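# Swap the full sharps bin for the empty one

## Task

Take the full sharps bin out of its wall bracket, set the empty bin from the shelved bench into the bracket in its place, and drop the full bin into the tote sitting on the cart. The cart and the stool may be moved. At the end, release the gripper and back the robot away. The robot must not fall over or finish leaning, or the task counts as failed.

## Robot and tools

ROBOT. A Hello Robot Stretch 4, about 1.6 m tall: an omni-wheel base (rim within 0.23 m of the base origin), a lift on a mast, one arm that telescopes forward, a three-joint wrist and a two-finger gripper. There is only one arm, so every joint target is a single value under its own name.

FRAMES. The base frame sits on the floor under the base centre, with x forward, y left and z up. hand_pose is reported in this frame and marks a point between the open fingertips. It can be a little off. The odometry frame is the base frame as it was at scene start. base_odometry counts wheel turns only, so slipping shows up as travel. Heading runs from -3.142 to 3.142 and is positive to the left.

execute_actions(actions, cameras). actions is a list holding one action or none. An empty list just returns the state and images. An action may contain:
- base: exactly one relative move from where the base last reported itself. translate_m is forward travel in metres, -2 to 2, positive forward. strafe_m is sideways travel in metres, -2 to 2, positive left. rotate_rad is a turn in radians, -3.2 to 3.2, positive counter-clockwise seen from above.
- joints: absolute targets by name. lift_m 0 to 1.2 m. arm_m 0 to 0.55 m of extension. wrist_yaw_rad -1.134 to 4.276 (0 forward, positive left, 3.14 folded back; above 3.4 the arm may get in the way). wrist_pitch_rad -1.117 to 4.259 (0 level, 1.57 pointing down). wrist_roll_rad -1.117 to 4.259 (positive turns clockwise as seen from behind the gripper). gripper_m -0.038 to 0.141 m, the gap between the fingertips; values below 0 press the fingers together. An out-of-range joint target is clipped to the limit, and the result says so. Any other bad value or unknown key rejects the whole call.
- pace: "slow", "default", "fast" or "max". Base top speeds are 0.1, 0.3, 0.4 and 0.6 m/s, and turning speeds 1 to 4 rad/s. Both are lowered when the lift is above 0.2 m.
- contact_limits: {"arm_m": 0 to 0.75}, how hard the arm may push before it stops. The default is 0.5.
- Or, on its own: {"end_of_arm": "enable_torque"}, which re-enables wrist or gripper motors that shut off.
The motions in one action start together. An action lasts at most 15 s. cameras accepts head_camera, head_left_camera, head_right_camera, wrist_camera or all. Leaving it out means all; [] means none.

wait(seconds 0 to 10) lets the scene run on without new commands, then returns the state. zoom_image(camera, region [x0,y0,x1,y1] in pixels, at most 504x504) gives a closer view of the latest image. read_manual returns licence texts only. finished_scene(scene) ends the scene permanently and reports whether it succeeded.

RESULTS. base_status and joint_status say how each motion ended:
- done
- off_target: stopped short and may still be pushing
- contact_stop_at_<key>: that part met resistance and went slack
- limit_stop_at_<name>
- time_out
- torque_fault: a wrist motor went limp; send enable_torque
limit_stop_at_tilt means the robot leans more than 6 degrees. Lift, arm and wheels go slack until it straightens. limit_stop_at_own_body means a joint was about to hit the robot; move it away. This happens especially with pitch below -0.2 combined with a large roll. on_its_own describes uncommanded behaviour, such as targets still being held or efforts at rest out of their normal range, which hints at a load or a push. motor_effort is a percentage, with the peak in brackets. A firm grip shows as a clear change in the gripper_m effort. turned_by_wheels differing from turned_by_imu by more than about 0.1 rad points to a collision or slip. base_tilt gives forward and right lean in degrees. lidar_m gives 12 distances in 30-degree sectors, starting straight ahead and going counter-clockwise. A "-" means nothing seen or something closer than 0.25 m. wrist_depth_mm is a 7x7 grid of median depths, 100 to 2000 mm. Once one call reports a stop, the remaining calls in that reply do not run.

CAMERAS. head_camera looks ahead and down from the mast top; turn the base to aim it. The head_left and head_right fisheyes look more steeply down and show the base and arm. wrist_camera looks along the fingers.

PROCEDURE. At start, unfold the wrist with lift_m 0.4 and wrist_yaw_rad 0 in one action. To grip, command a gap smaller than the object. Squeezing pulls the object toward the wrist. If the fingertips stick on a surface, raise the lift.

CAUTIONS. Driving or turning with more than 1 kg held and arm_m above 0.2 can tip the robot, especially at fast or max pace. So can a steady push or pull, above all with the gripper high or a large contact limit. Retract the arm before moving the base while carrying a bin. Use a low arm contact limit near the bracket. Avoid dropping, slamming or shoving objects. Loose objects may occasionally be pushed by the scene itself.

Each tool is called after "Emit:" by a JSON object that holds its "fn" and its "kwargs".

## Session

Emit:
{"fn": "execute_actions", "kwargs": {"actions": []}}

Scene clock: 0.00 s.
base_odometry: x=+0.000 y=+0.000 heading=+0.000 (m, m, rad; odometry frame)
turned_by_wheels: +0.000 (rad since the last result)
turned_by_imu: +0.000 (rad since the last result)
base_tilt: forward=-0.2 right=-0.8 (deg)
lidar_m: 1.73 1.59 1.55 1.35 2.26 2.23 2.49 1.56 1.54 1.68 1.65 1.60
base_status: not commanded
joint_positions: lift_m=+0.273 arm_m=+0.001 wrist_yaw_rad=+3.212 wrist_pitch_rad=+0.015 wrist_roll_rad=+0.017 gripper_m=+0.057
joint_status: not commanded
motor_effort: lift_m=+20 arm_m=+0 wrist_yaw_rad=+2 wrist_pitch_rad=-6 wrist_roll_rad=+2 gripper_m=-3 wheel_0=-1 wheel_1=+0 wheel_2=+0 (%)
hand_pose: x=-0.1225 y=+0.0670 z=+0.4470 quat_wxyz=(-0.035, -0.008, +0.008, +0.999) (m; base frame)
wrist_depth_mm: - - 140 - - - - / - - 138 - - - 1983 / - 106 138 - - - 1983 / - 122 138 - - - 1983 / 208 - - - - - 1921 / 212 1808 200 1921 214 - 1808 / 213 1160 1182 146 1160 1255 1308
pictures: head_camera, head_left_camera, head_right_camera, wrist_camera
Images, in order (width x height): head_camera 420x560, head_left_camera 420x672, head_right_camera 420x672, wrist_camera 616x392.

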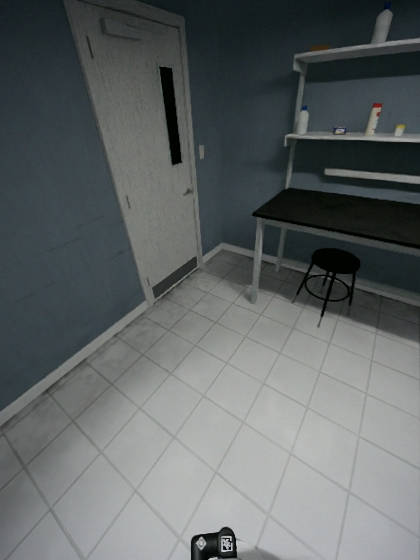

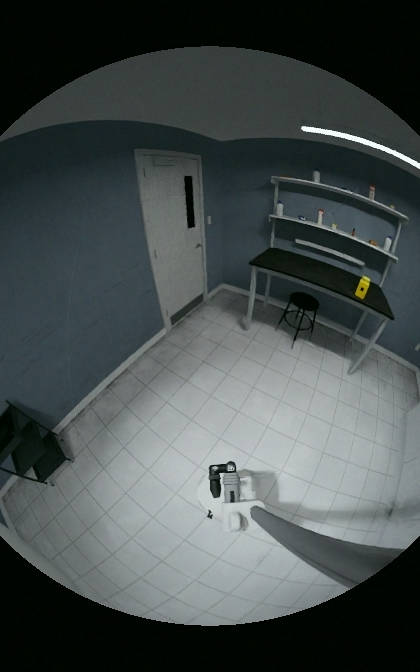

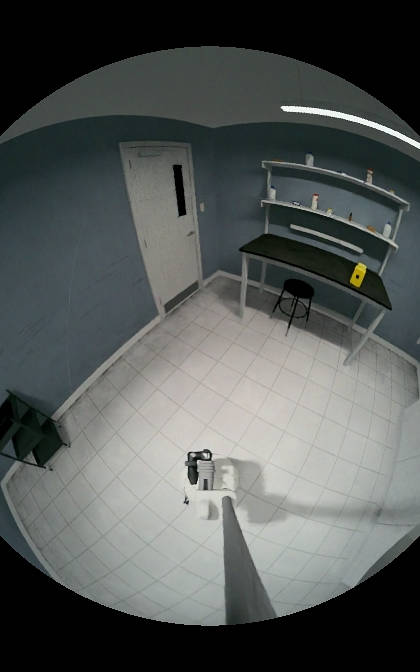

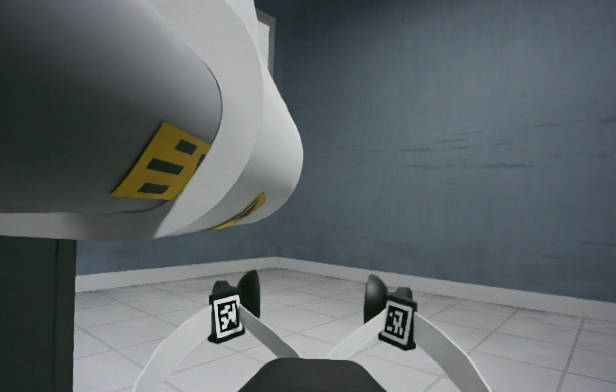

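Emit:
{"fn": "execute_actions", "kwargs": {"actions": [{"base": {"rotate_rad": -1.2}, "joints": {"lift_m": 0.4, "wrist_yaw_rad": 0}, "pace": "fast"}]}}

Scene clock: 5.83 s.
base_odometry: x=+0.000 y=+0.000 heading=-1.200 (m, m, rad; odometry frame)
turned_by_wheels: -1.200 (rad since the last result)
turned_by_imu: -1.215 (rad since the last result)
base_tilt: forward=-0.2 right=-0.7 (deg)
lidar_m: 1.72 1.60 1.65 1.66 1.56 1.37 1.61 2.23 2.36 2.29 1.54 1.59
base_status: done
joint_positions: lift_m=+0.400 arm_m=+0.001 wrist_yaw_rad=+0.000 wrist_pitch_rad=+0.016 wrist_roll_rad=+0.017 gripper_m=+0.057
joint_status: all done
motor_effort: lift_m=+23(24) arm_m=+0(0) wrist_yaw_rad=-1(5) wrist_pitch_rad=-7(7) wrist_roll_rad=+3(2) gripper_m=-2(4) wheel_0=+0(6) wheel_1=-1(8) wheel_2=-1(10) (%)
hand_pose: x=+0.4599 y=-0.0873 z=+0.5735 quat_wxyz=(+1.000, +0.008, +0.008, +0.000) (m; base frame)
wrist_depth_mm: 1808 - - - - 1808 1576 / 1863 - - - - - 1756 / 1661 1863 - - - 1661 1281 / 1863 - - - - 1464 1229 / 1863 - - - - 1464 1229 / 1808 1921 201 - 213 1464 1205 / 1430 1430 1464 146 1430 1397 1229
pictures: head_camera, head_left_camera, head_right_camera, wrist_camera
Images, in order (width x height): head_camera 420x560, head_left_camera 420x672, head_right_camera 420x672, wrist_camera 616x392.

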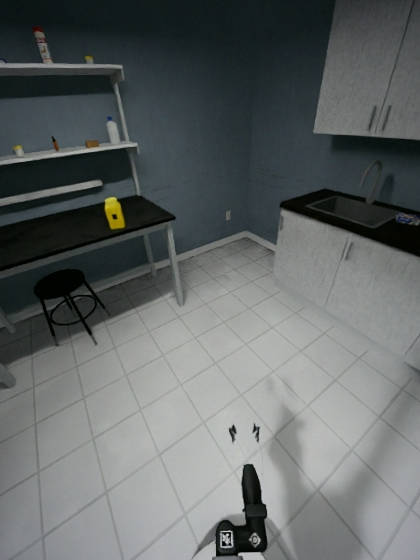

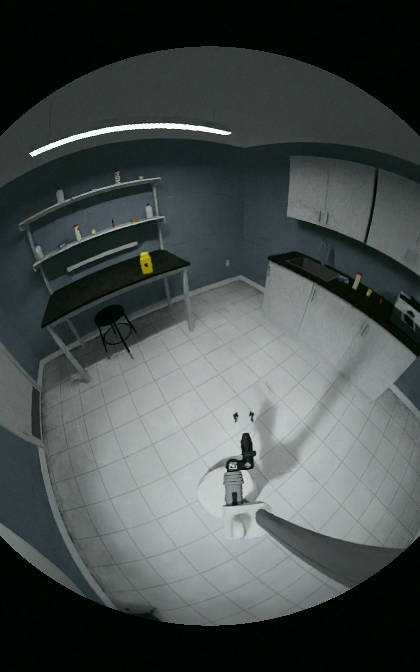

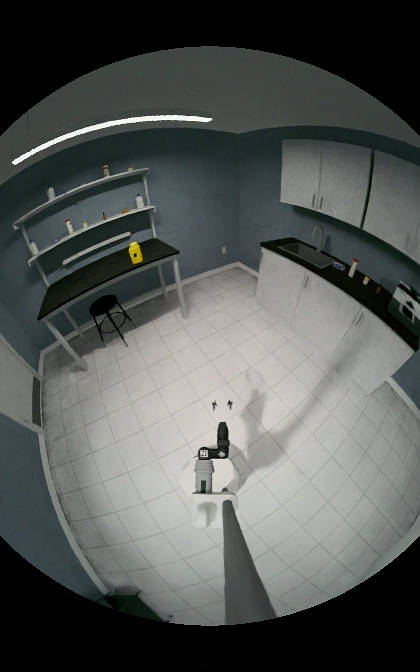

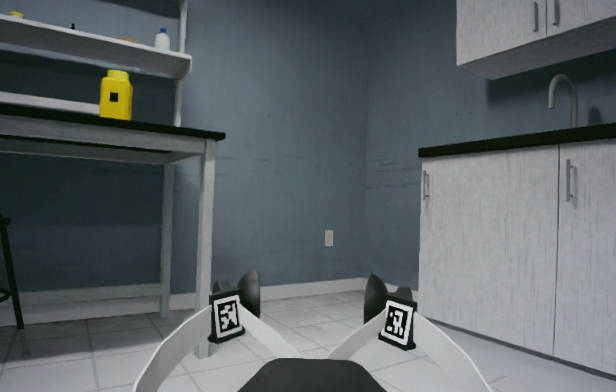

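Emit:
{"fn": "execute_actions", "kwargs": {"actions": [{"base": {"rotate_rad": -1.6}, "pace": "fast"}]}}

Scene clock: 9.73 s.
base_odometry: x=+0.000 y=+0.000 heading=-2.800 (m, m, rad; odometry frame)
turned_by_wheels: -1.600 (rad since the last result)
turned_by_imu: -1.620 (rad since the last result)
base_tilt: forward=-0.2 right=-0.7 (deg)
lidar_m: 2.29 1.52 1.57 1.74 1.60 1.64 1.66 1.56 1.38 1.56 2.23 2.37
base_status: done
joint_positions: lift_m=+0.400 arm_m=+0.001 wrist_yaw_rad=+0.000 wrist_pitch_rad=+0.016 wrist_roll_rad=+0.017 gripper_m=+0.057
joint_status: not commanded
motor_effort: lift_m=+22(23) arm_m=+0(0) wrist_yaw_rad=+1(1) wrist_pitch_rad=-7(7) wrist_roll_rad=+2(2) gripper_m=-4(5) wheel_0=+0(7) wheel_1=+0(11) wheel_2=-1(8) (%)
hand_pose: x=+0.4599 y=-0.0875 z=+0.5736 quat_wxyz=(+1.000, +0.008, +0.008, +0.000) (m; base frame)
wrist_depth_mm: 1618 1808 - - - - 1921 / 1366 1863 - - - - 1921 / 1160 1308 - - - - 1808 / 1182 1336 - - - - 1863 / 1182 1308 - - - - 1863 / 1160 1808 200 - 213 - 1808 / 1182 1308 1430 146 1464 1537 1618
pictures: head_camera, head_left_camera, head_right_camera, wrist_camera
Images, in order (width x height): head_camera 420x560, head_left_camera 420x672, head_right_camera 420x672, wrist_camera 616x392.

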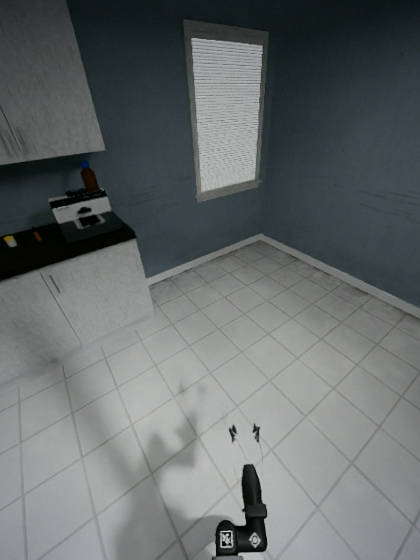

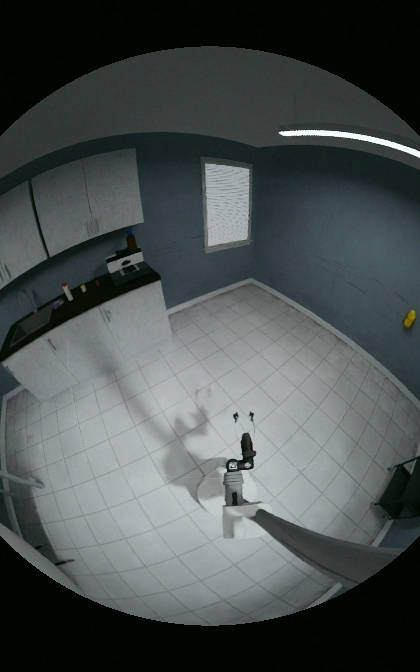

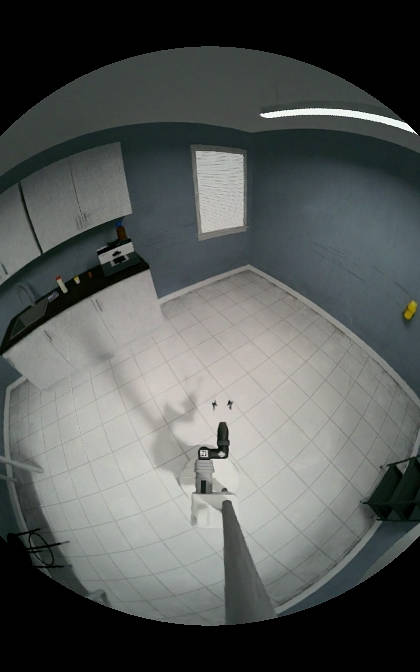

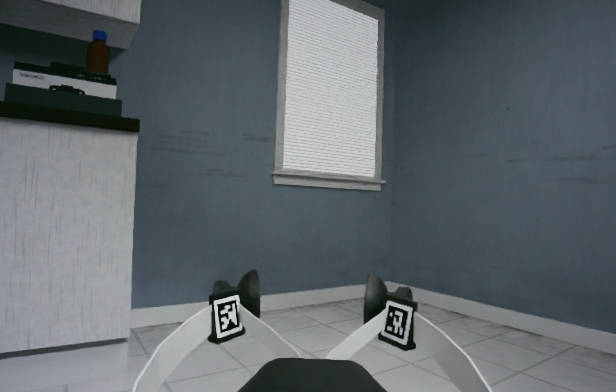

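Emit:
{"fn": "execute_actions", "kwargs": {"actions": [{"base": {"rotate_rad": -1.3}, "pace": "fast"}]}}

Scene clock: 13.50 s.
base_odometry: x=+0.000 y=+0.000 heading=+2.183 (m, m, rad; odometry frame)
turned_by_wheels: -1.300 (rad since the last result)
turned_by_imu: -1.316 (rad since the last result)
base_tilt: forward=-0.2 right=-0.7 (deg)
lidar_m: 2.25 2.31 2.58 1.54 1.55 1.74 1.63 1.61 1.86 1.57 1.55 1.37
base_status: done
joint_positions: lift_m=+0.400 arm_m=+0.001 wrist_yaw_rad=+0.000 wrist_pitch_rad=+0.016 wrist_roll_rad=+0.017 gripper_m=+0.057
joint_status: not commanded
motor_effort: lift_m=+22(22) arm_m=+0(0) wrist_yaw_rad=+1(0) wrist_pitch_rad=-7(7) wrist_roll_rad=+3(2) gripper_m=-2(2) wheel_0=-1(5) wheel_1=-1(9) wheel_2=-2(9) (%)
hand_pose: x=+0.4599 y=-0.0875 z=+0.5736 quat_wxyz=(+1.000, +0.008, +0.008, +0.000) (m; base frame)
wrist_depth_mm: 1808 1921 - - - 1921 1499 / 1756 1921 - - - 1983 1499 / 1756 1863 - - - 1863 1464 / 1808 1921 - - - 1863 1182 / 1863 1863 - - - 1921 1366 / 1808 1921 200 - 213 1808 1397 / 1464 1430 1464 146 1430 1255 1255
pictures: head_camera, head_left_camera, head_right_camera, wrist_camera
Images, in order (width x height): head_camera 420x560, head_left_camera 420x672, head_right_camera 420x672, wrist_camera 616x392.

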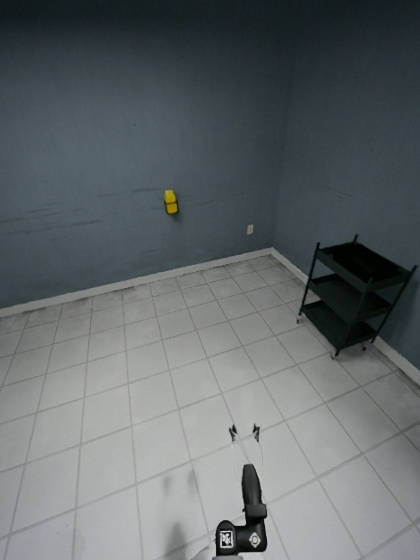

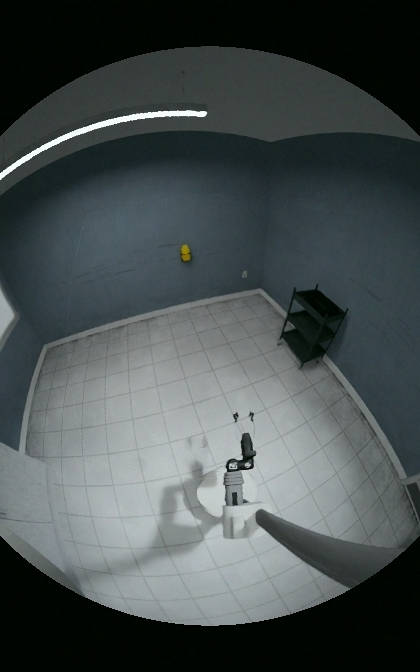

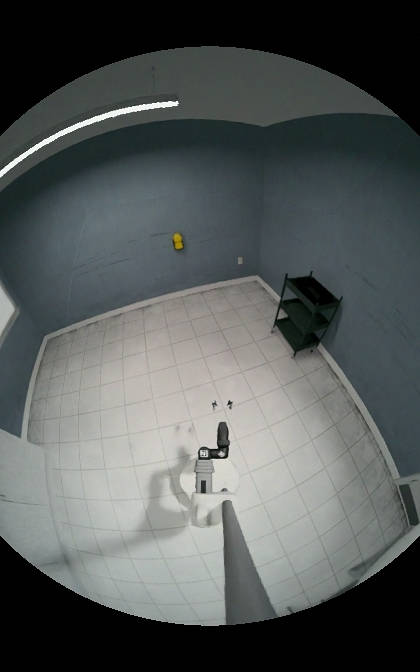

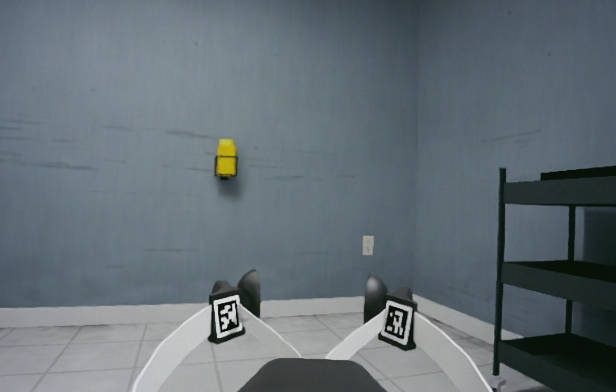

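Emit:
{"fn": "zoom_image", "kwargs": {"camera": "wrist_camera", "region": [190, 120, 270, 200]}}

Emit:
{"fn": "zoom_image", "kwargs": {"camera": "head_camera", "region": [280, 220, 420, 370]}}

Emit:
{"fn": "zoom_image", "kwargs": {"camera": "head_camera", "region": [140, 170, 210, 230]}}

Region (190, 120, 270, 200) of wrist_camera's 616x392 image, scaled by 6.300.

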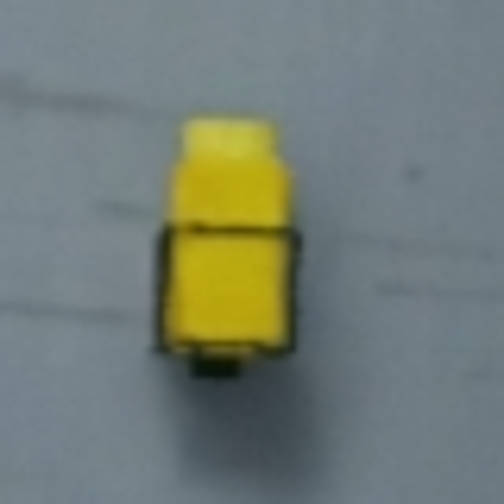

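Region (280, 220, 420, 370) of head_camera's 420x560 image, scaled by 3.360, with more detail than that image has; it fills the left 470 columns of this view, and the rest is white.

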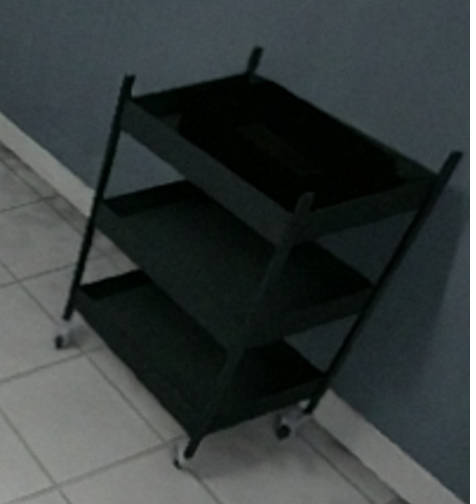

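Region (140, 170, 210, 230) of head_camera's 420x560 image, scaled by 7.200, with more detail than that image has; it fills the top 432 rows of this view, and the rest is white.

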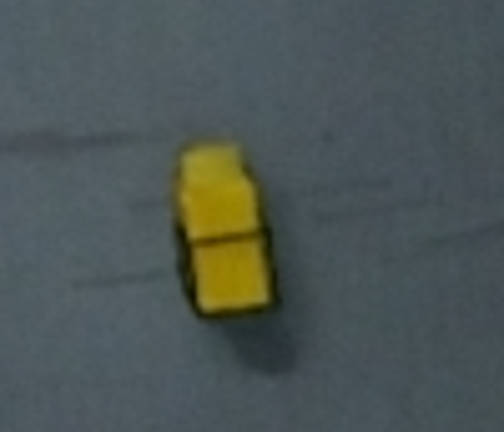

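Emit:
{"fn": "execute_actions", "kwargs": {"actions": [{"base": {"rotate_rad": 0.36}, "joints": {"gripper_m": 0.14}, "pace": "fast"}], "cameras": ["head_camera", "wrist_camera"]}}

Scene clock: 72.53 s.
base_odometry: x=+0.000 y=+0.000 heading=+2.543 (m, m, rad; odometry frame)
turned_by_wheels: +0.360 (rad since the last result)
turned_by_imu: +0.366 (rad since the last result)
base_tilt: forward=-0.2 right=-0.7 (deg)
lidar_m: 2.23 2.42 1.58 1.52 1.63 1.68 1.68 1.68 1.62 1.55 1.36 2.30
base_status: done
joint_positions: lift_m=+0.400 arm_m=+0.001 wrist_yaw_rad=+0.000 wrist_pitch_rad=+0.016 wrist_roll_rad=+0.017 gripper_m=+0.140
joint_status: all done
motor_effort: lift_m=+22(22) arm_m=+0(0) wrist_yaw_rad=+0(1) wrist_pitch_rad=-6(6) wrist_roll_rad=+3(2) gripper_m=+1(4) wheel_0=-1(6) wheel_1=+0(7) wheel_2=+1(11) (%)
hand_pose: x=+0.4599 y=-0.0874 z=+0.5736 quat_wxyz=(+1.000, +0.008, +0.008, +0.000) (m; base frame)
wrist_depth_mm: - - - - - - - / - - - - - - - / - - - - - - - / - - - - - - - / - - - - - - - / - 211 - - - 213 - / 1430 1464 1499 147 1537 1430 1618
pictures: head_camera, wrist_camera
Images, in order (width x height): head_camera 420x560, wrist_camera 616x392.

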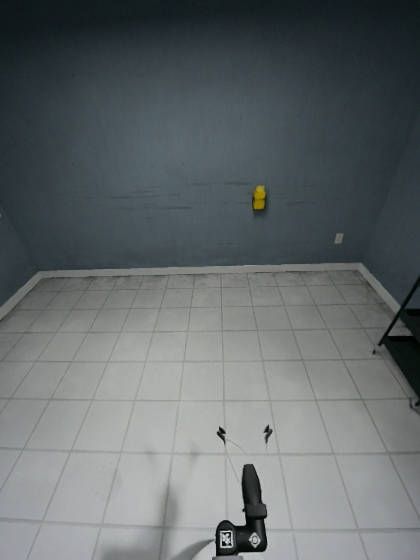

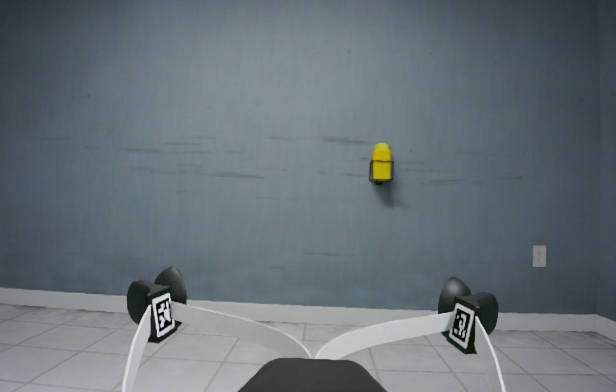

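Emit:
{"fn": "execute_actions", "kwargs": {"actions": [{"base": {"translate_m": 1.3}, "joints": {"lift_m": 0.62}, "pace": "max"}], "cameras": ["head_camera", "wrist_camera"]}}

Scene clock: 81.60 s.
base_odometry: x=-1.074 y=+0.733 heading=+2.543 (m, m, rad; odometry frame)
turned_by_wheels: +0.000 (rad since the last result)
turned_by_imu: +0.003 (rad since the last result)
base_tilt: forward=-0.1 right=-0.8 (deg)
lidar_m: 1.00 1.07 1.50 2.07 1.74 2.26 3.64 2.22 1.24 1.20 1.37 1.01
base_status: done
joint_positions: lift_m=+0.620 arm_m=+0.001 wrist_yaw_rad=+0.000 wrist_pitch_rad=+0.015 wrist_roll_rad=+0.017 gripper_m=+0.140
joint_status: all done
motor_effort: lift_m=+20(27) arm_m=+0(0) wrist_yaw_rad=+0(0) wrist_pitch_rad=-6(7) wrist_roll_rad=+2(2) gripper_m=+0(2) wheel_0=-2(6) wheel_1=-1(7) wheel_2=+2(12) (%)
hand_pose: x=+0.4599 y=-0.0874 z=+0.7937 quat_wxyz=(+1.000, +0.008, +0.008, +0.000) (m; base frame)
wrist_depth_mm: 820 809 809 798 788 778 778 / 820 820 809 809 798 788 778 / 820 820 809 798 788 788 778 / 820 809 798 788 798 707 768 / 820 809 798 788 788 768 768 / 809 212 798 788 778 213 759 / 809 798 788 147 768 768 759
pictures: head_camera, wrist_camera
Images, in order (width x height): head_camera 420x560, wrist_camera 616x392.

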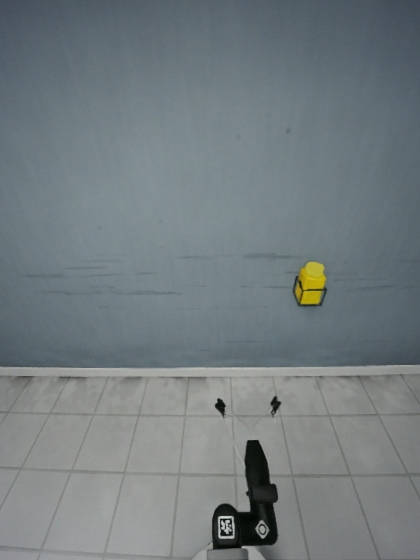

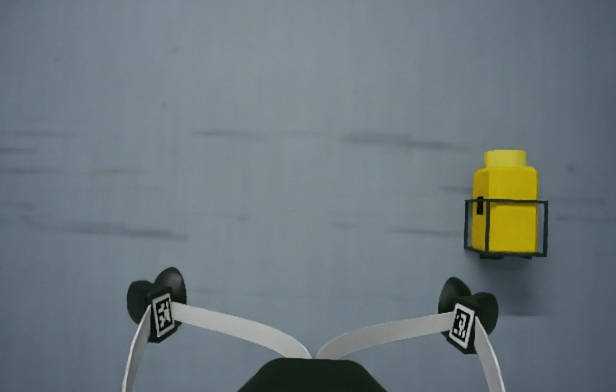

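Emit:
{"fn": "zoom_image", "kwargs": {"camera": "wrist_camera", "region": [446, 135, 576, 275]}}

Emit:
{"fn": "zoom_image", "kwargs": {"camera": "head_camera", "region": [270, 245, 350, 325]}}

Region (446, 135, 576, 275) of wrist_camera's 616x392 image, scaled by 3.600; it fills the left 468 columns of this view, and the rest is white.

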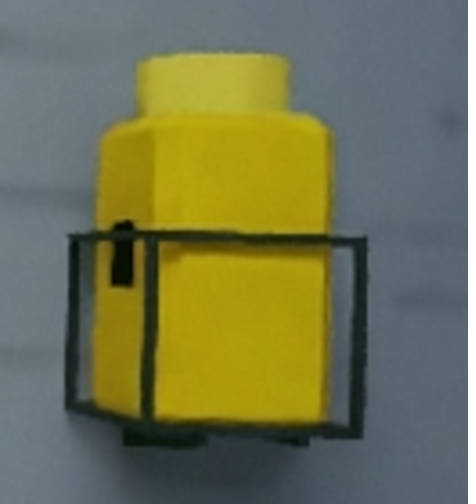

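Region (270, 245, 350, 325) of head_camera's 420x560 image, scaled by 6.300, with more detail than that image has.

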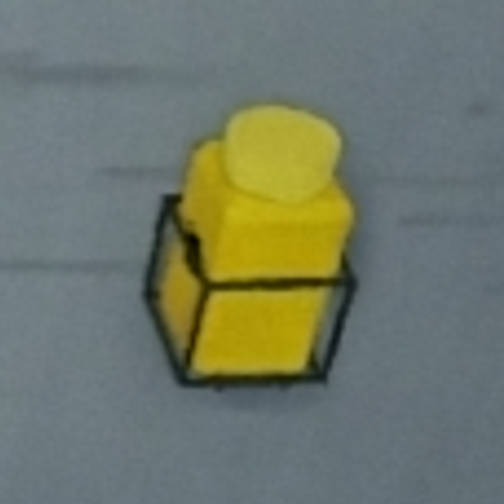

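Emit:
{"fn": "execute_actions", "kwargs": {"actions": [{"base": {"rotate_rad": -0.044}, "pace": "fast"}], "cameras": []}}

Emit:
{"fn": "execute_actions", "kwargs": {"actions": [{"base": {"strafe_m": -0.324}, "joints": {"lift_m": 0.69, "wrist_pitch_rad": 0, "wrist_roll_rad": 0}, "pace": "fast"}], "cameras": ["head_camera", "wrist_camera"]}}

Scene clock: 120.70 s.
base_odometry: x=-1.074 y=+0.733 heading=+2.499 (m, m, rad; odometry frame)
turned_by_wheels: -0.044 (rad since the last result)
turned_by_imu: -0.044 (rad since the last result)
base_tilt: forward=-0.2 right=-0.7 (deg)
lidar_m: 1.00 1.06 1.46 2.09 1.74 2.16 3.66 2.32 1.24 1.19 1.44 0.97
base_status: done
joint_positions: lift_m=+0.620 arm_m=+0.001 wrist_yaw_rad=+0.000 wrist_pitch_rad=+0.015 wrist_roll_rad=+0.017 gripper_m=+0.140
joint_status: not commanded
motor_effort: lift_m=+20(20) arm_m=+0(0) wrist_yaw_rad=+1(1) wrist_pitch_rad=-8(6) wrist_roll_rad=+2(2) gripper_m=-1(1) wheel_0=+1(2) wheel_1=+1(6) wheel_2=-2(9) (%)
hand_pose: x=+0.4599 y=-0.0875 z=+0.7937 quat_wxyz=(+1.000, +0.008, +0.008, +0.000) (m; base frame)
wrist_depth_mm: 798 798 809 809 809 809 809 / 809 809 809 798 798 809 809 / 798 798 798 809 798 798 798 / 798 809 798 798 798 699 788 / 798 798 798 798 798 798 798 / 788 212 788 788 788 213 788 / 788 788 788 147 788 788 788
pictures: none
No camera images: the call's "cameras" was empty. Leave "cameras" out to get every camera's image.

Scene clock: 122.67 s.
base_odometry: x=-0.880 y=+0.992 heading=+2.499 (m, m, rad; odometry frame)
turned_by_wheels: +0.000 (rad since the last result)
turned_by_imu: +0.000 (rad since the last result)
base_tilt: forward=-0.2 right=-0.8 (deg)
lidar_m: 0.92 1.03 1.44 2.41 2.02 2.61 3.69 1.83 0.90 0.86 1.35 1.06
base_status: done
joint_positions: lift_m=+0.690 arm_m=+0.001 wrist_yaw_rad=+0.000 wrist_pitch_rad=+0.003 wrist_roll_rad=+0.000 gripper_m=+0.140
joint_status: all done
motor_effort: lift_m=+23(25) arm_m=+0(0) wrist_yaw_rad=+1(0) wrist_pitch_rad=-9(11) wrist_roll_rad=+1(1) gripper_m=-2(1) wheel_0=-2(10) wheel_1=+0(10) wheel_2=-1(2) (%)
hand_pose: x=+0.4599 y=-0.0874 z=+0.8672 quat_wxyz=(+1.000, +0.000, +0.001, +0.000) (m; base frame)
wrist_depth_mm: 820 820 809 809 809 809 809 / 820 809 820 820 809 820 809 / 809 809 798 798 809 798 798 / 798 798 798 798 798 798 788 / 788 788 798 699 788 798 798 / 778 211 788 798 788 213 788 / 788 788 788 147 778 788 788
pictures: head_camera, wrist_camera
Images, in order (width x height): head_camera 420x560, wrist_camera 616x392.

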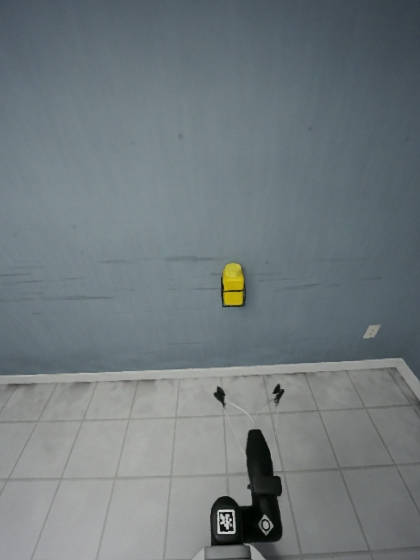

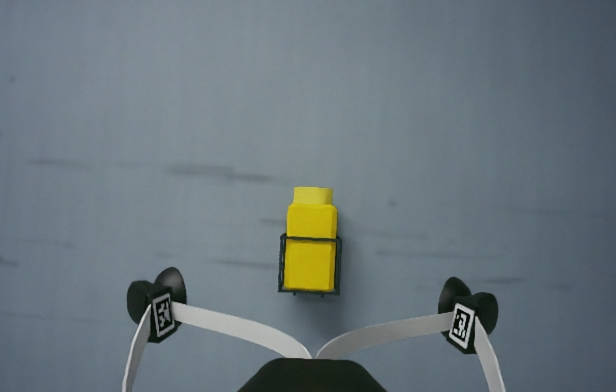

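Emit:
{"fn": "zoom_image", "kwargs": {"camera": "wrist_camera", "region": [250, 175, 380, 305]}}

Region (250, 175, 380, 305) of wrist_camera's 616x392 image, scaled by 3.877.

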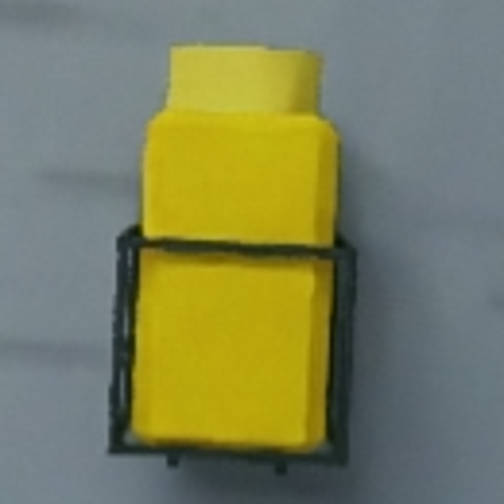

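Emit:
{"fn": "execute_actions", "kwargs": {"actions": [{"base": {"translate_m": 0.35}, "joints": {"lift_m": 0.73, "wrist_pitch_rad": 0.04, "wrist_roll_rad": 0.02}, "pace": "fast"}], "cameras": ["head_camera", "wrist_camera"]}}

Scene clock: 153.43 s.
base_odometry: x=-1.160 y=+1.202 heading=+2.499 (m, m, rad; odometry frame)
turned_by_wheels: +0.000 (rad since the last result)
turned_by_imu: +0.002 (rad since the last result)
base_tilt: forward=-0.2 right=-0.8 (deg)
lidar_m: 0.56 0.69 0.95 2.39 2.18 2.62 4.21 1.84 0.99 1.27 0.98 0.70
base_status: done
joint_positions: lift_m=+0.730 arm_m=+0.001 wrist_yaw_rad=+0.000 wrist_pitch_rad=+0.042 wrist_roll_rad=+0.020 gripper_m=+0.140
joint_status: all done
motor_effort: lift_m=+22(25) arm_m=+0(0) wrist_yaw_rad=+1(2) wrist_pitch_rad=-5(5) wrist_roll_rad=+3(4) gripper_m=-1(2) wheel_0=+0(6) wheel_1=+1(5) wheel_2=+1(13) (%)
hand_pose: x=+0.4597 y=-0.0874 z=+0.8958 quat_wxyz=(+1.000, +0.010, +0.021, +0.000) (m; base frame)
wrist_depth_mm: 452 449 452 452 452 452 452 / 452 452 452 449 452 452 449 / 449 452 455 449 452 455 449 / 452 455 455 373 452 449 452 / 452 449 452 345 452 452 452 / 452 212 452 347 449 213 449 / 455 452 452 147 452 452 449
pictures: head_camera, wrist_camera
Images, in order (width x height): head_camera 420x560, wrist_camera 616x392.

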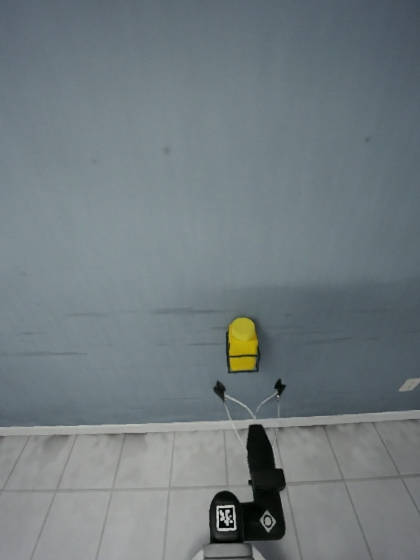

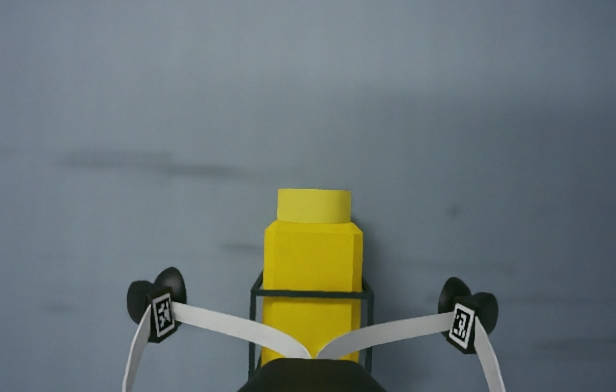

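Emit:
{"fn": "execute_actions", "kwargs": {"actions": [{"joints": {"arm_m": 0.148}, "contact_limits": {"arm_m": 0.2}}], "cameras": ["head_camera", "wrist_camera"]}}

Scene clock: 180.67 s.
base_odometry: x=-1.160 y=+1.202 heading=+2.499 (m, m, rad; odometry frame)
turned_by_wheels: +0.000 (rad since the last result)
turned_by_imu: +0.001 (rad since the last result)
base_tilt: forward=-0.2 right=-0.7 (deg)
lidar_m: 0.55 0.68 0.96 2.40 2.23 2.59 4.22 1.85 0.95 1.26 0.96 0.70
base_status: not commanded
joint_positions: lift_m=+0.730 arm_m=+0.146 wrist_yaw_rad=+0.000 wrist_pitch_rad=+0.042 wrist_roll_rad=+0.020 gripper_m=+0.140
joint_status: all done
motor_effort: lift_m=+22(22) arm_m=+10(11) wrist_yaw_rad=+0(1) wrist_pitch_rad=-7(7) wrist_roll_rad=+3(4) gripper_m=+1(1) wheel_0=+0(0) wheel_1=+1(1) wheel_2=+1(1) (%)
contact_limits: arm_m 0.2
hand_pose: x=+0.6054 y=-0.0874 z=+0.8958 quat_wxyz=(+1.000, +0.010, +0.021, +0.000) (m; base frame)
wrist_depth_mm: 307 306 306 306 306 306 304 / 304 306 306 306 306 306 306 / 306 307 307 306 306 307 306 / 307 307 306 216 306 306 306 / 307 307 306 204 306 307 306 / 307 212 203 202 201 213 306 / 306 307 211 147 204 306 307
pictures: head_camera, wrist_camera
Images, in order (width x height): head_camera 420x560, wrist_camera 616x392.

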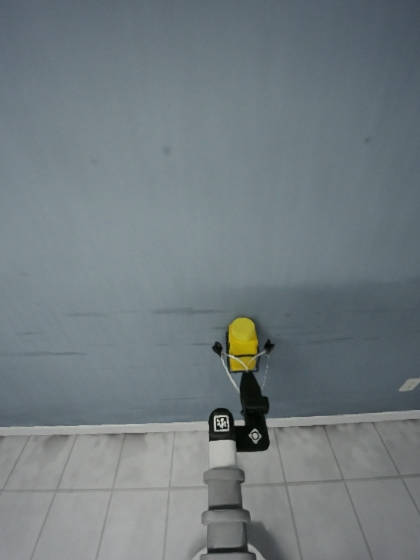

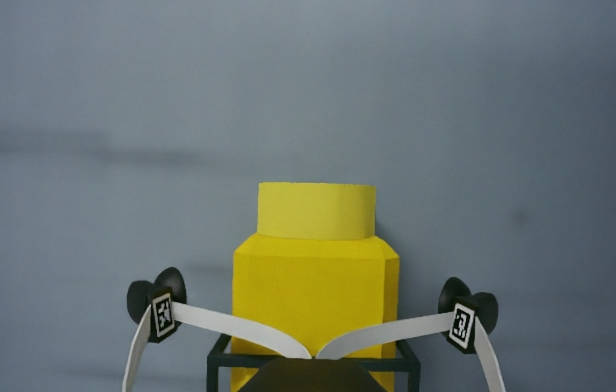

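Emit:
{"fn": "execute_actions", "kwargs": {"actions": [{"joints": {"gripper_m": 0.035}}], "cameras": ["head_camera", "wrist_camera"]}}

Scene clock: 187.10 s.
base_odometry: x=-1.160 y=+1.202 heading=+2.500 (m, m, rad; odometry frame)
turned_by_wheels: +0.001 (rad since the last result)
turned_by_imu: -0.042 (rad since the last result)
base_tilt: forward=-0.1 right=-0.8 (deg)
lidar_m: 0.57 0.67 0.90 2.24 2.19 2.46 4.15 1.97 0.99 1.29 1.00 0.69
base_status: not commanded
joint_positions: lift_m=+0.730 arm_m=+0.149 wrist_yaw_rad=+0.023 wrist_pitch_rad=+0.043 wrist_roll_rad=+0.020 gripper_m=+0.036
joint_status: all done
on_its_own: wrist_yaw_rad is at rest, and its effort (-66) is outside its rest range (-13 to +13)
motor_effort: lift_m=+22(22) arm_m=-5(10) wrist_yaw_rad=-66(65) wrist_pitch_rad=-9(9) wrist_roll_rad=+1(1) gripper_m=-32(31) wheel_0=+4(5) wheel_1=-4(4) wheel_2=+18(18) (%)
hand_pose: x=+0.6099 y=-0.0809 z=+0.8955 quat_wxyz=(+1.000, +0.010, +0.022, +0.011) (m; base frame)
wrist_depth_mm: 293 293 293 294 296 296 296 / 293 291 293 296 296 296 296 / 293 293 296 296 296 297 297 / 293 293 294 195 296 296 296 / 293 294 294 188 296 296 298 / 293 293 186 185 186 296 297 / 294 294 187 187 186 172 297
pictures: head_camera, wrist_camera
Images, in order (width x height): head_camera 420x560, wrist_camera 616x392.

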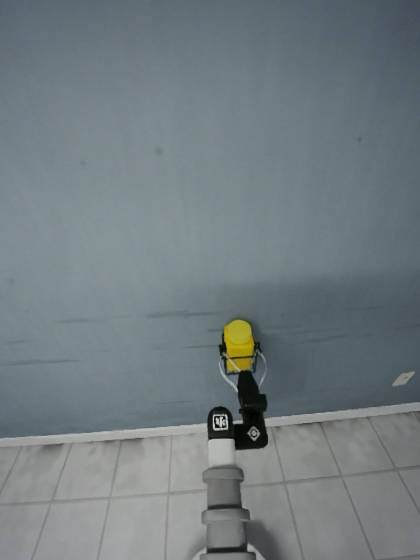

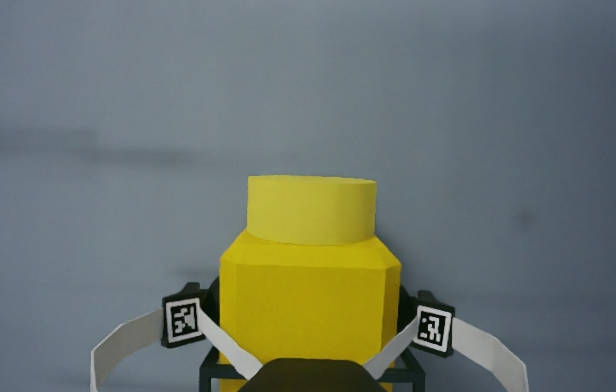

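Emit:
{"fn": "execute_actions", "kwargs": {"actions": [{"joints": {"arm_m": 0.158}, "pace": "slow", "contact_limits": {"arm_m": 0.3}}], "cameras": ["wrist_camera"]}}

Scene clock: 201.13 s.
base_odometry: x=-1.160 y=+1.202 heading=+2.499 (m, m, rad; odometry frame)
turned_by_wheels: -0.001 (rad since the last result)
turned_by_imu: +0.000 (rad since the last result)
base_tilt: forward=-0.2 right=-0.7 (deg)
lidar_m: 0.56 0.66 0.89 2.23 2.21 2.45 4.19 1.93 0.96 1.27 0.98 0.70
base_status: not commanded
joint_positions: lift_m=+0.730 arm_m=+0.156 wrist_yaw_rad=+0.007 wrist_pitch_rad=+0.043 wrist_roll_rad=+0.020 gripper_m=+0.036
joint_status: all done
on_its_own: wrist_yaw_rad is at rest, and its effort (-20) is outside its rest range (-13 to +13)
motor_effort: lift_m=+22(22) arm_m=+9(8) wrist_yaw_rad=-20(65) wrist_pitch_rad=-10(9) wrist_roll_rad=+2(2) gripper_m=-22(34) wheel_0=+4(4) wheel_1=+0(4) wheel_2=+6(18) (%)
contact_limits: arm_m 0.3
hand_pose: x=+0.6161 y=-0.0854 z=+0.8955 quat_wxyz=(+1.000, +0.010, +0.022, +0.003) (m; base frame)
wrist_depth_mm: 285 286 289 291 293 294 298 / 285 287 289 291 293 296 297 / 285 287 290 291 293 296 298 / 286 287 289 196 293 296 298 / 285 289 289 189 294 296 297 / 286 287 185 185 187 296 298 / 287 287 180 185 185 172 298
pictures: wrist_camera
Images, in order (width x height): wrist_camera 616x392.

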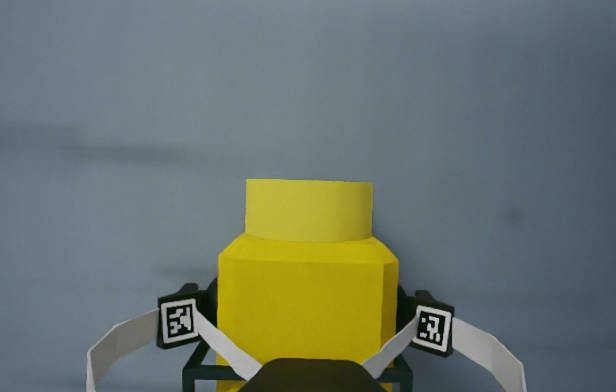

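Emit:
{"fn": "execute_actions", "kwargs": {"actions": [{"joints": {"wrist_yaw_rad": 0.032}, "pace": "slow"}], "cameras": ["wrist_camera"]}}

Scene clock: 207.73 s.
base_odometry: x=-1.160 y=+1.202 heading=+2.499 (m, m, rad; odometry frame)
turned_by_wheels: +0.000 (rad since the last result)
turned_by_imu: +0.000 (rad since the last result)
base_tilt: forward=-0.2 right=-0.8 (deg)
lidar_m: 0.56 0.67 0.92 2.23 2.17 2.47 4.16 1.98 1.00 1.30 0.98 0.68
base_status: not commanded
joint_positions: lift_m=+0.730 arm_m=+0.156 wrist_yaw_rad=+0.031 wrist_pitch_rad=+0.044 wrist_roll_rad=+0.020 gripper_m=+0.036
joint_status: all done
motor_effort: lift_m=+22(22) arm_m=+9(10) wrist_yaw_rad=+4(15) wrist_pitch_rad=-11(12) wrist_roll_rad=+3(2) gripper_m=-23(26) wheel_0=+2(4) wheel_1=+0(0) wheel_2=+3(6) (%)
hand_pose: x=+0.6180 y=-0.0784 z=+0.8953 quat_wxyz=(+1.000, +0.010, +0.022, +0.015) (m; base frame)
wrist_depth_mm: 286 287 287 289 289 291 291 / 287 287 289 290 290 291 291 / 286 289 289 289 290 291 291 / 287 289 287 198 291 291 291 / 287 289 289 189 291 291 291 / 289 287 185 185 184 291 291 / 289 289 185 185 185 176 293
pictures: wrist_camera
Images, in order (width x height): wrist_camera 616x392.

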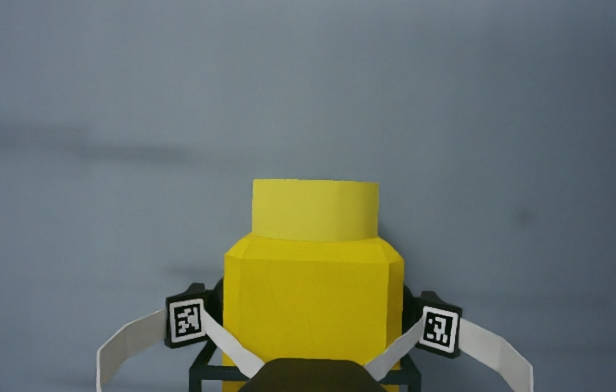

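Emit:
{"fn": "execute_actions", "kwargs": {"actions": [{"joints": {"lift_m": 0.76}, "pace": "slow"}], "cameras": ["wrist_camera"]}}

Scene clock: 212.60 s.
base_odometry: x=-1.160 y=+1.202 heading=+2.499 (m, m, rad; odometry frame)
turned_by_wheels: +0.000 (rad since the last result)
turned_by_imu: +0.001 (rad since the last result)
base_tilt: forward=-0.1 right=-0.7 (deg)
lidar_m: 0.56 0.66 0.89 2.20 2.20 2.47 4.20 2.00 1.00 1.29 0.99 0.69
base_status: not commanded
joint_positions: lift_m=+0.760 arm_m=+0.156 wrist_yaw_rad=+0.032 wrist_pitch_rad=+0.049 wrist_roll_rad=+0.020 gripper_m=+0.036
joint_status: all done
on_its_own: wrist_pitch_rad is at rest, and its effort (-26) is outside its rest range (-23 to +23)
motor_effort: lift_m=+25(29) arm_m=+9(9) wrist_yaw_rad=+2(4) wrist_pitch_rad=-26(28) wrist_roll_rad=+2(2) gripper_m=-21(24) wheel_0=+2(2) wheel_1=+0(0) wheel_2=+2(3) (%)
hand_pose: x=+0.6180 y=-0.0783 z=+0.9236 quat_wxyz=(+1.000, +0.010, +0.025, +0.016) (m; base frame)
wrist_depth_mm: 285 286 286 287 287 289 290 / 285 286 287 290 290 289 290 / 287 287 289 289 290 290 291 / 287 287 289 197 291 290 291 / 287 289 289 188 290 291 293 / 289 290 185 184 185 293 291 / 287 289 227 185 185 176 294
pictures: wrist_camera
Images, in order (width x height): wrist_camera 616x392.

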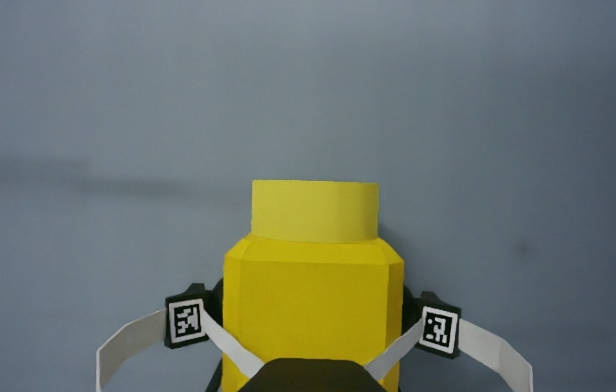

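Emit:
{"fn": "execute_actions", "kwargs": {"actions": [{"joints": {"lift_m": 0.865}, "pace": "default"}], "cameras": ["head_camera", "head_right_camera", "wrist_camera"]}}

Scene clock: 216.87 s.
base_odometry: x=-1.160 y=+1.202 heading=+2.499 (m, m, rad; odometry frame)
turned_by_wheels: +0.000 (rad since the last result)
turned_by_imu: +0.001 (rad since the last result)
base_tilt: forward=-0.1 right=-0.8 (deg)
lidar_m: 0.55 0.66 0.91 2.17 2.20 2.47 4.19 1.98 0.99 1.29 0.99 0.71
base_status: not commanded
joint_positions: lift_m=+0.865 arm_m=+0.156 wrist_yaw_rad=+0.032 wrist_pitch_rad=+0.049 wrist_roll_rad=+0.020 gripper_m=+0.036
joint_status: all done
on_its_own: wrist_pitch_rad is at rest, and its effort (-27) is outside its rest range (-23 to +23)
motor_effort: lift_m=+25(27) arm_m=+9(10) wrist_yaw_rad=+2(2) wrist_pitch_rad=-27(27) wrist_roll_rad=+2(2) gripper_m=-24(21) wheel_0=+2(2) wheel_1=+0(0) wheel_2=+2(2) (%)
hand_pose: x=+0.6180 y=-0.0783 z=+1.0286 quat_wxyz=(+1.000, +0.010, +0.025, +0.016) (m; base frame)
wrist_depth_mm: 286 286 286 289 287 290 289 / 286 286 287 289 287 289 290 / 287 287 289 290 290 290 291 / 287 286 289 198 290 291 291 / 289 289 290 189 290 291 291 / 289 289 185 185 185 291 294 / 290 290 291 185 185 176 293
pictures: head_camera, head_right_camera, wrist_camera
Images, in order (width x height): head_camera 420x560, head_right_camera 420x672, wrist_camera 616x392.

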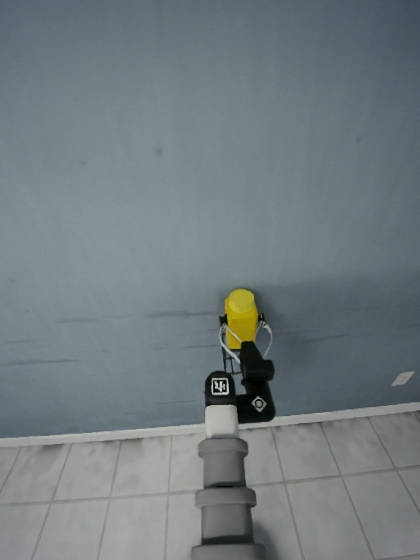

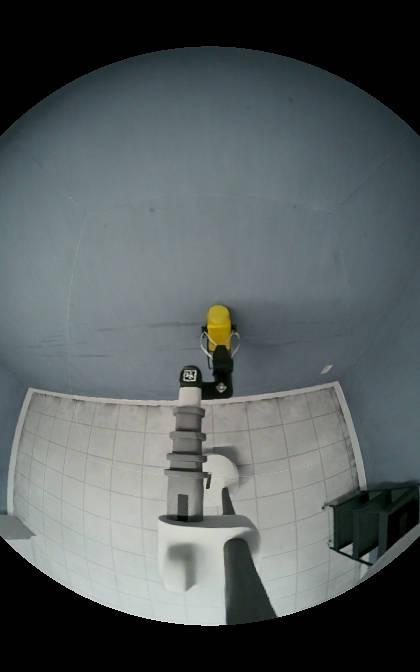

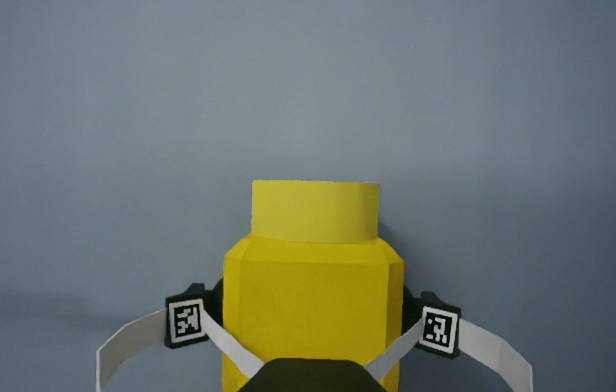

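Emit:
{"fn": "execute_actions", "kwargs": {"actions": [{"base": {"translate_m": -0.52}, "joints": {"arm_m": 0.0, "wrist_yaw_rad": 0.0}, "pace": "fast"}], "cameras": []}}

Emit:
{"fn": "execute_actions", "kwargs": {"actions": [{"base": {"rotate_rad": -1.51}, "pace": "default"}], "cameras": ["head_camera", "head_left_camera", "wrist_camera"]}}

Scene clock: 241.80 s.
base_odometry: x=-0.744 y=+0.890 heading=+2.499 (m, m, rad; odometry frame)
turned_by_wheels: +0.000 (rad since the last result)
turned_by_imu: +0.001 (rad since the last result)
base_tilt: forward=-0.2 right=-0.7 (deg)
lidar_m: 0.40 1.20 1.57 2.40 1.89 2.46 3.53 1.99 0.95 0.91 1.37 0.41
base_status: done
joint_positions: lift_m=+0.865 arm_m=+0.002 wrist_yaw_rad=+0.000 wrist_pitch_rad=+0.049 wrist_roll_rad=+0.020 gripper_m=+0.036
joint_status: all done
on_its_own: wrist_pitch_rad is at rest, and its effort (-27) is outside its rest range (-23 to +23)
motor_effort: lift_m=+25(25) arm_m=-9(12) wrist_yaw_rad=+1(9) wrist_pitch_rad=-27(27) wrist_roll_rad=+2(2) gripper_m=-23(24) wheel_0=+0(7) wheel_1=+0(5) wheel_2=-3(13) (%)
hand_pose: x=+0.4612 y=-0.0875 z=+1.0286 quat_wxyz=(+1.000, +0.010, +0.025, +0.000) (m; base frame)
wrist_depth_mm: 931 931 946 960 976 976 976 / 931 931 931 946 960 976 991 / 931 946 931 946 946 976 991 / 931 931 946 196 976 976 976 / 931 946 931 188 976 976 991 / 946 931 185 185 185 991 976 / 946 946 946 185 185 176 991
pictures: none
No camera images: the call's "cameras" was empty. Leave "cameras" out to get every camera's image.

Scene clock: 243.83 s.
base_odometry: x=-0.744 y=+0.890 heading=+0.989 (m, m, rad; odometry frame)
turned_by_wheels: -1.510 (rad since the last result)
turned_by_imu: -1.529 (rad since the last result)
base_tilt: forward=-0.1 right=-0.7 (deg)
lidar_m: 0.41 1.39 1.20 1.07 1.21 1.72 2.40 1.93 2.61 2.73 1.85 0.40
base_status: done
joint_positions: lift_m=+0.865 arm_m=+0.002 wrist_yaw_rad=+0.000 wrist_pitch_rad=+0.049 wrist_roll_rad=+0.020 gripper_m=+0.036
joint_status: not commanded
on_its_own: wrist_pitch_rad is at rest, and its effort (-26) is outside its rest range (-23 to +23)
motor_effort: lift_m=+24(25) arm_m=-9(9) wrist_yaw_rad=+1(5) wrist_pitch_rad=-26(28) wrist_roll_rad=+2(2) gripper_m=-24(25) wheel_0=+0(4) wheel_1=+1(10) wheel_2=+0(7) (%)
hand_pose: x=+0.4612 y=-0.0874 z=+1.0287 quat_wxyz=(+1.000, +0.010, +0.025, +0.000) (m; base frame)
wrist_depth_mm: 1118 1118 1118 1098 1098 1078 1078 / 1118 1118 1118 1098 1098 1098 1078 / 1118 1098 1118 1098 1098 1098 1098 / 1098 1098 1098 198 1098 1098 1098 / 1138 1118 1118 188 1078 1078 1098 / 1118 1118 185 185 184 1098 1078 / 1118 1118 1118 185 185 176 1078
pictures: head_camera, head_left_camera, wrist_camera
Images, in order (width x height): head_camera 420x560, head_left_camera 420x672, wrist_camera 616x392.

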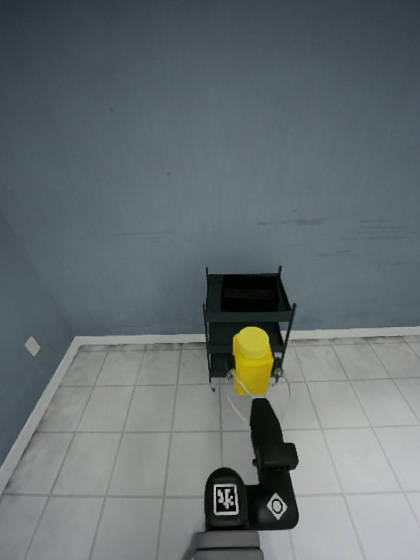

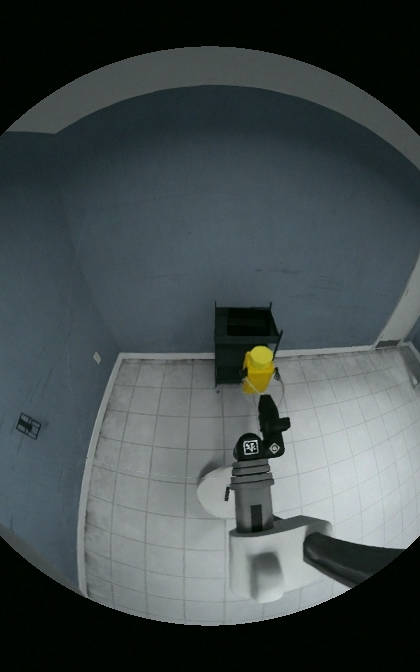

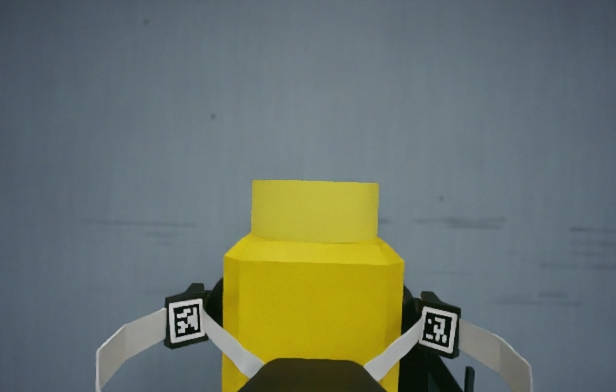

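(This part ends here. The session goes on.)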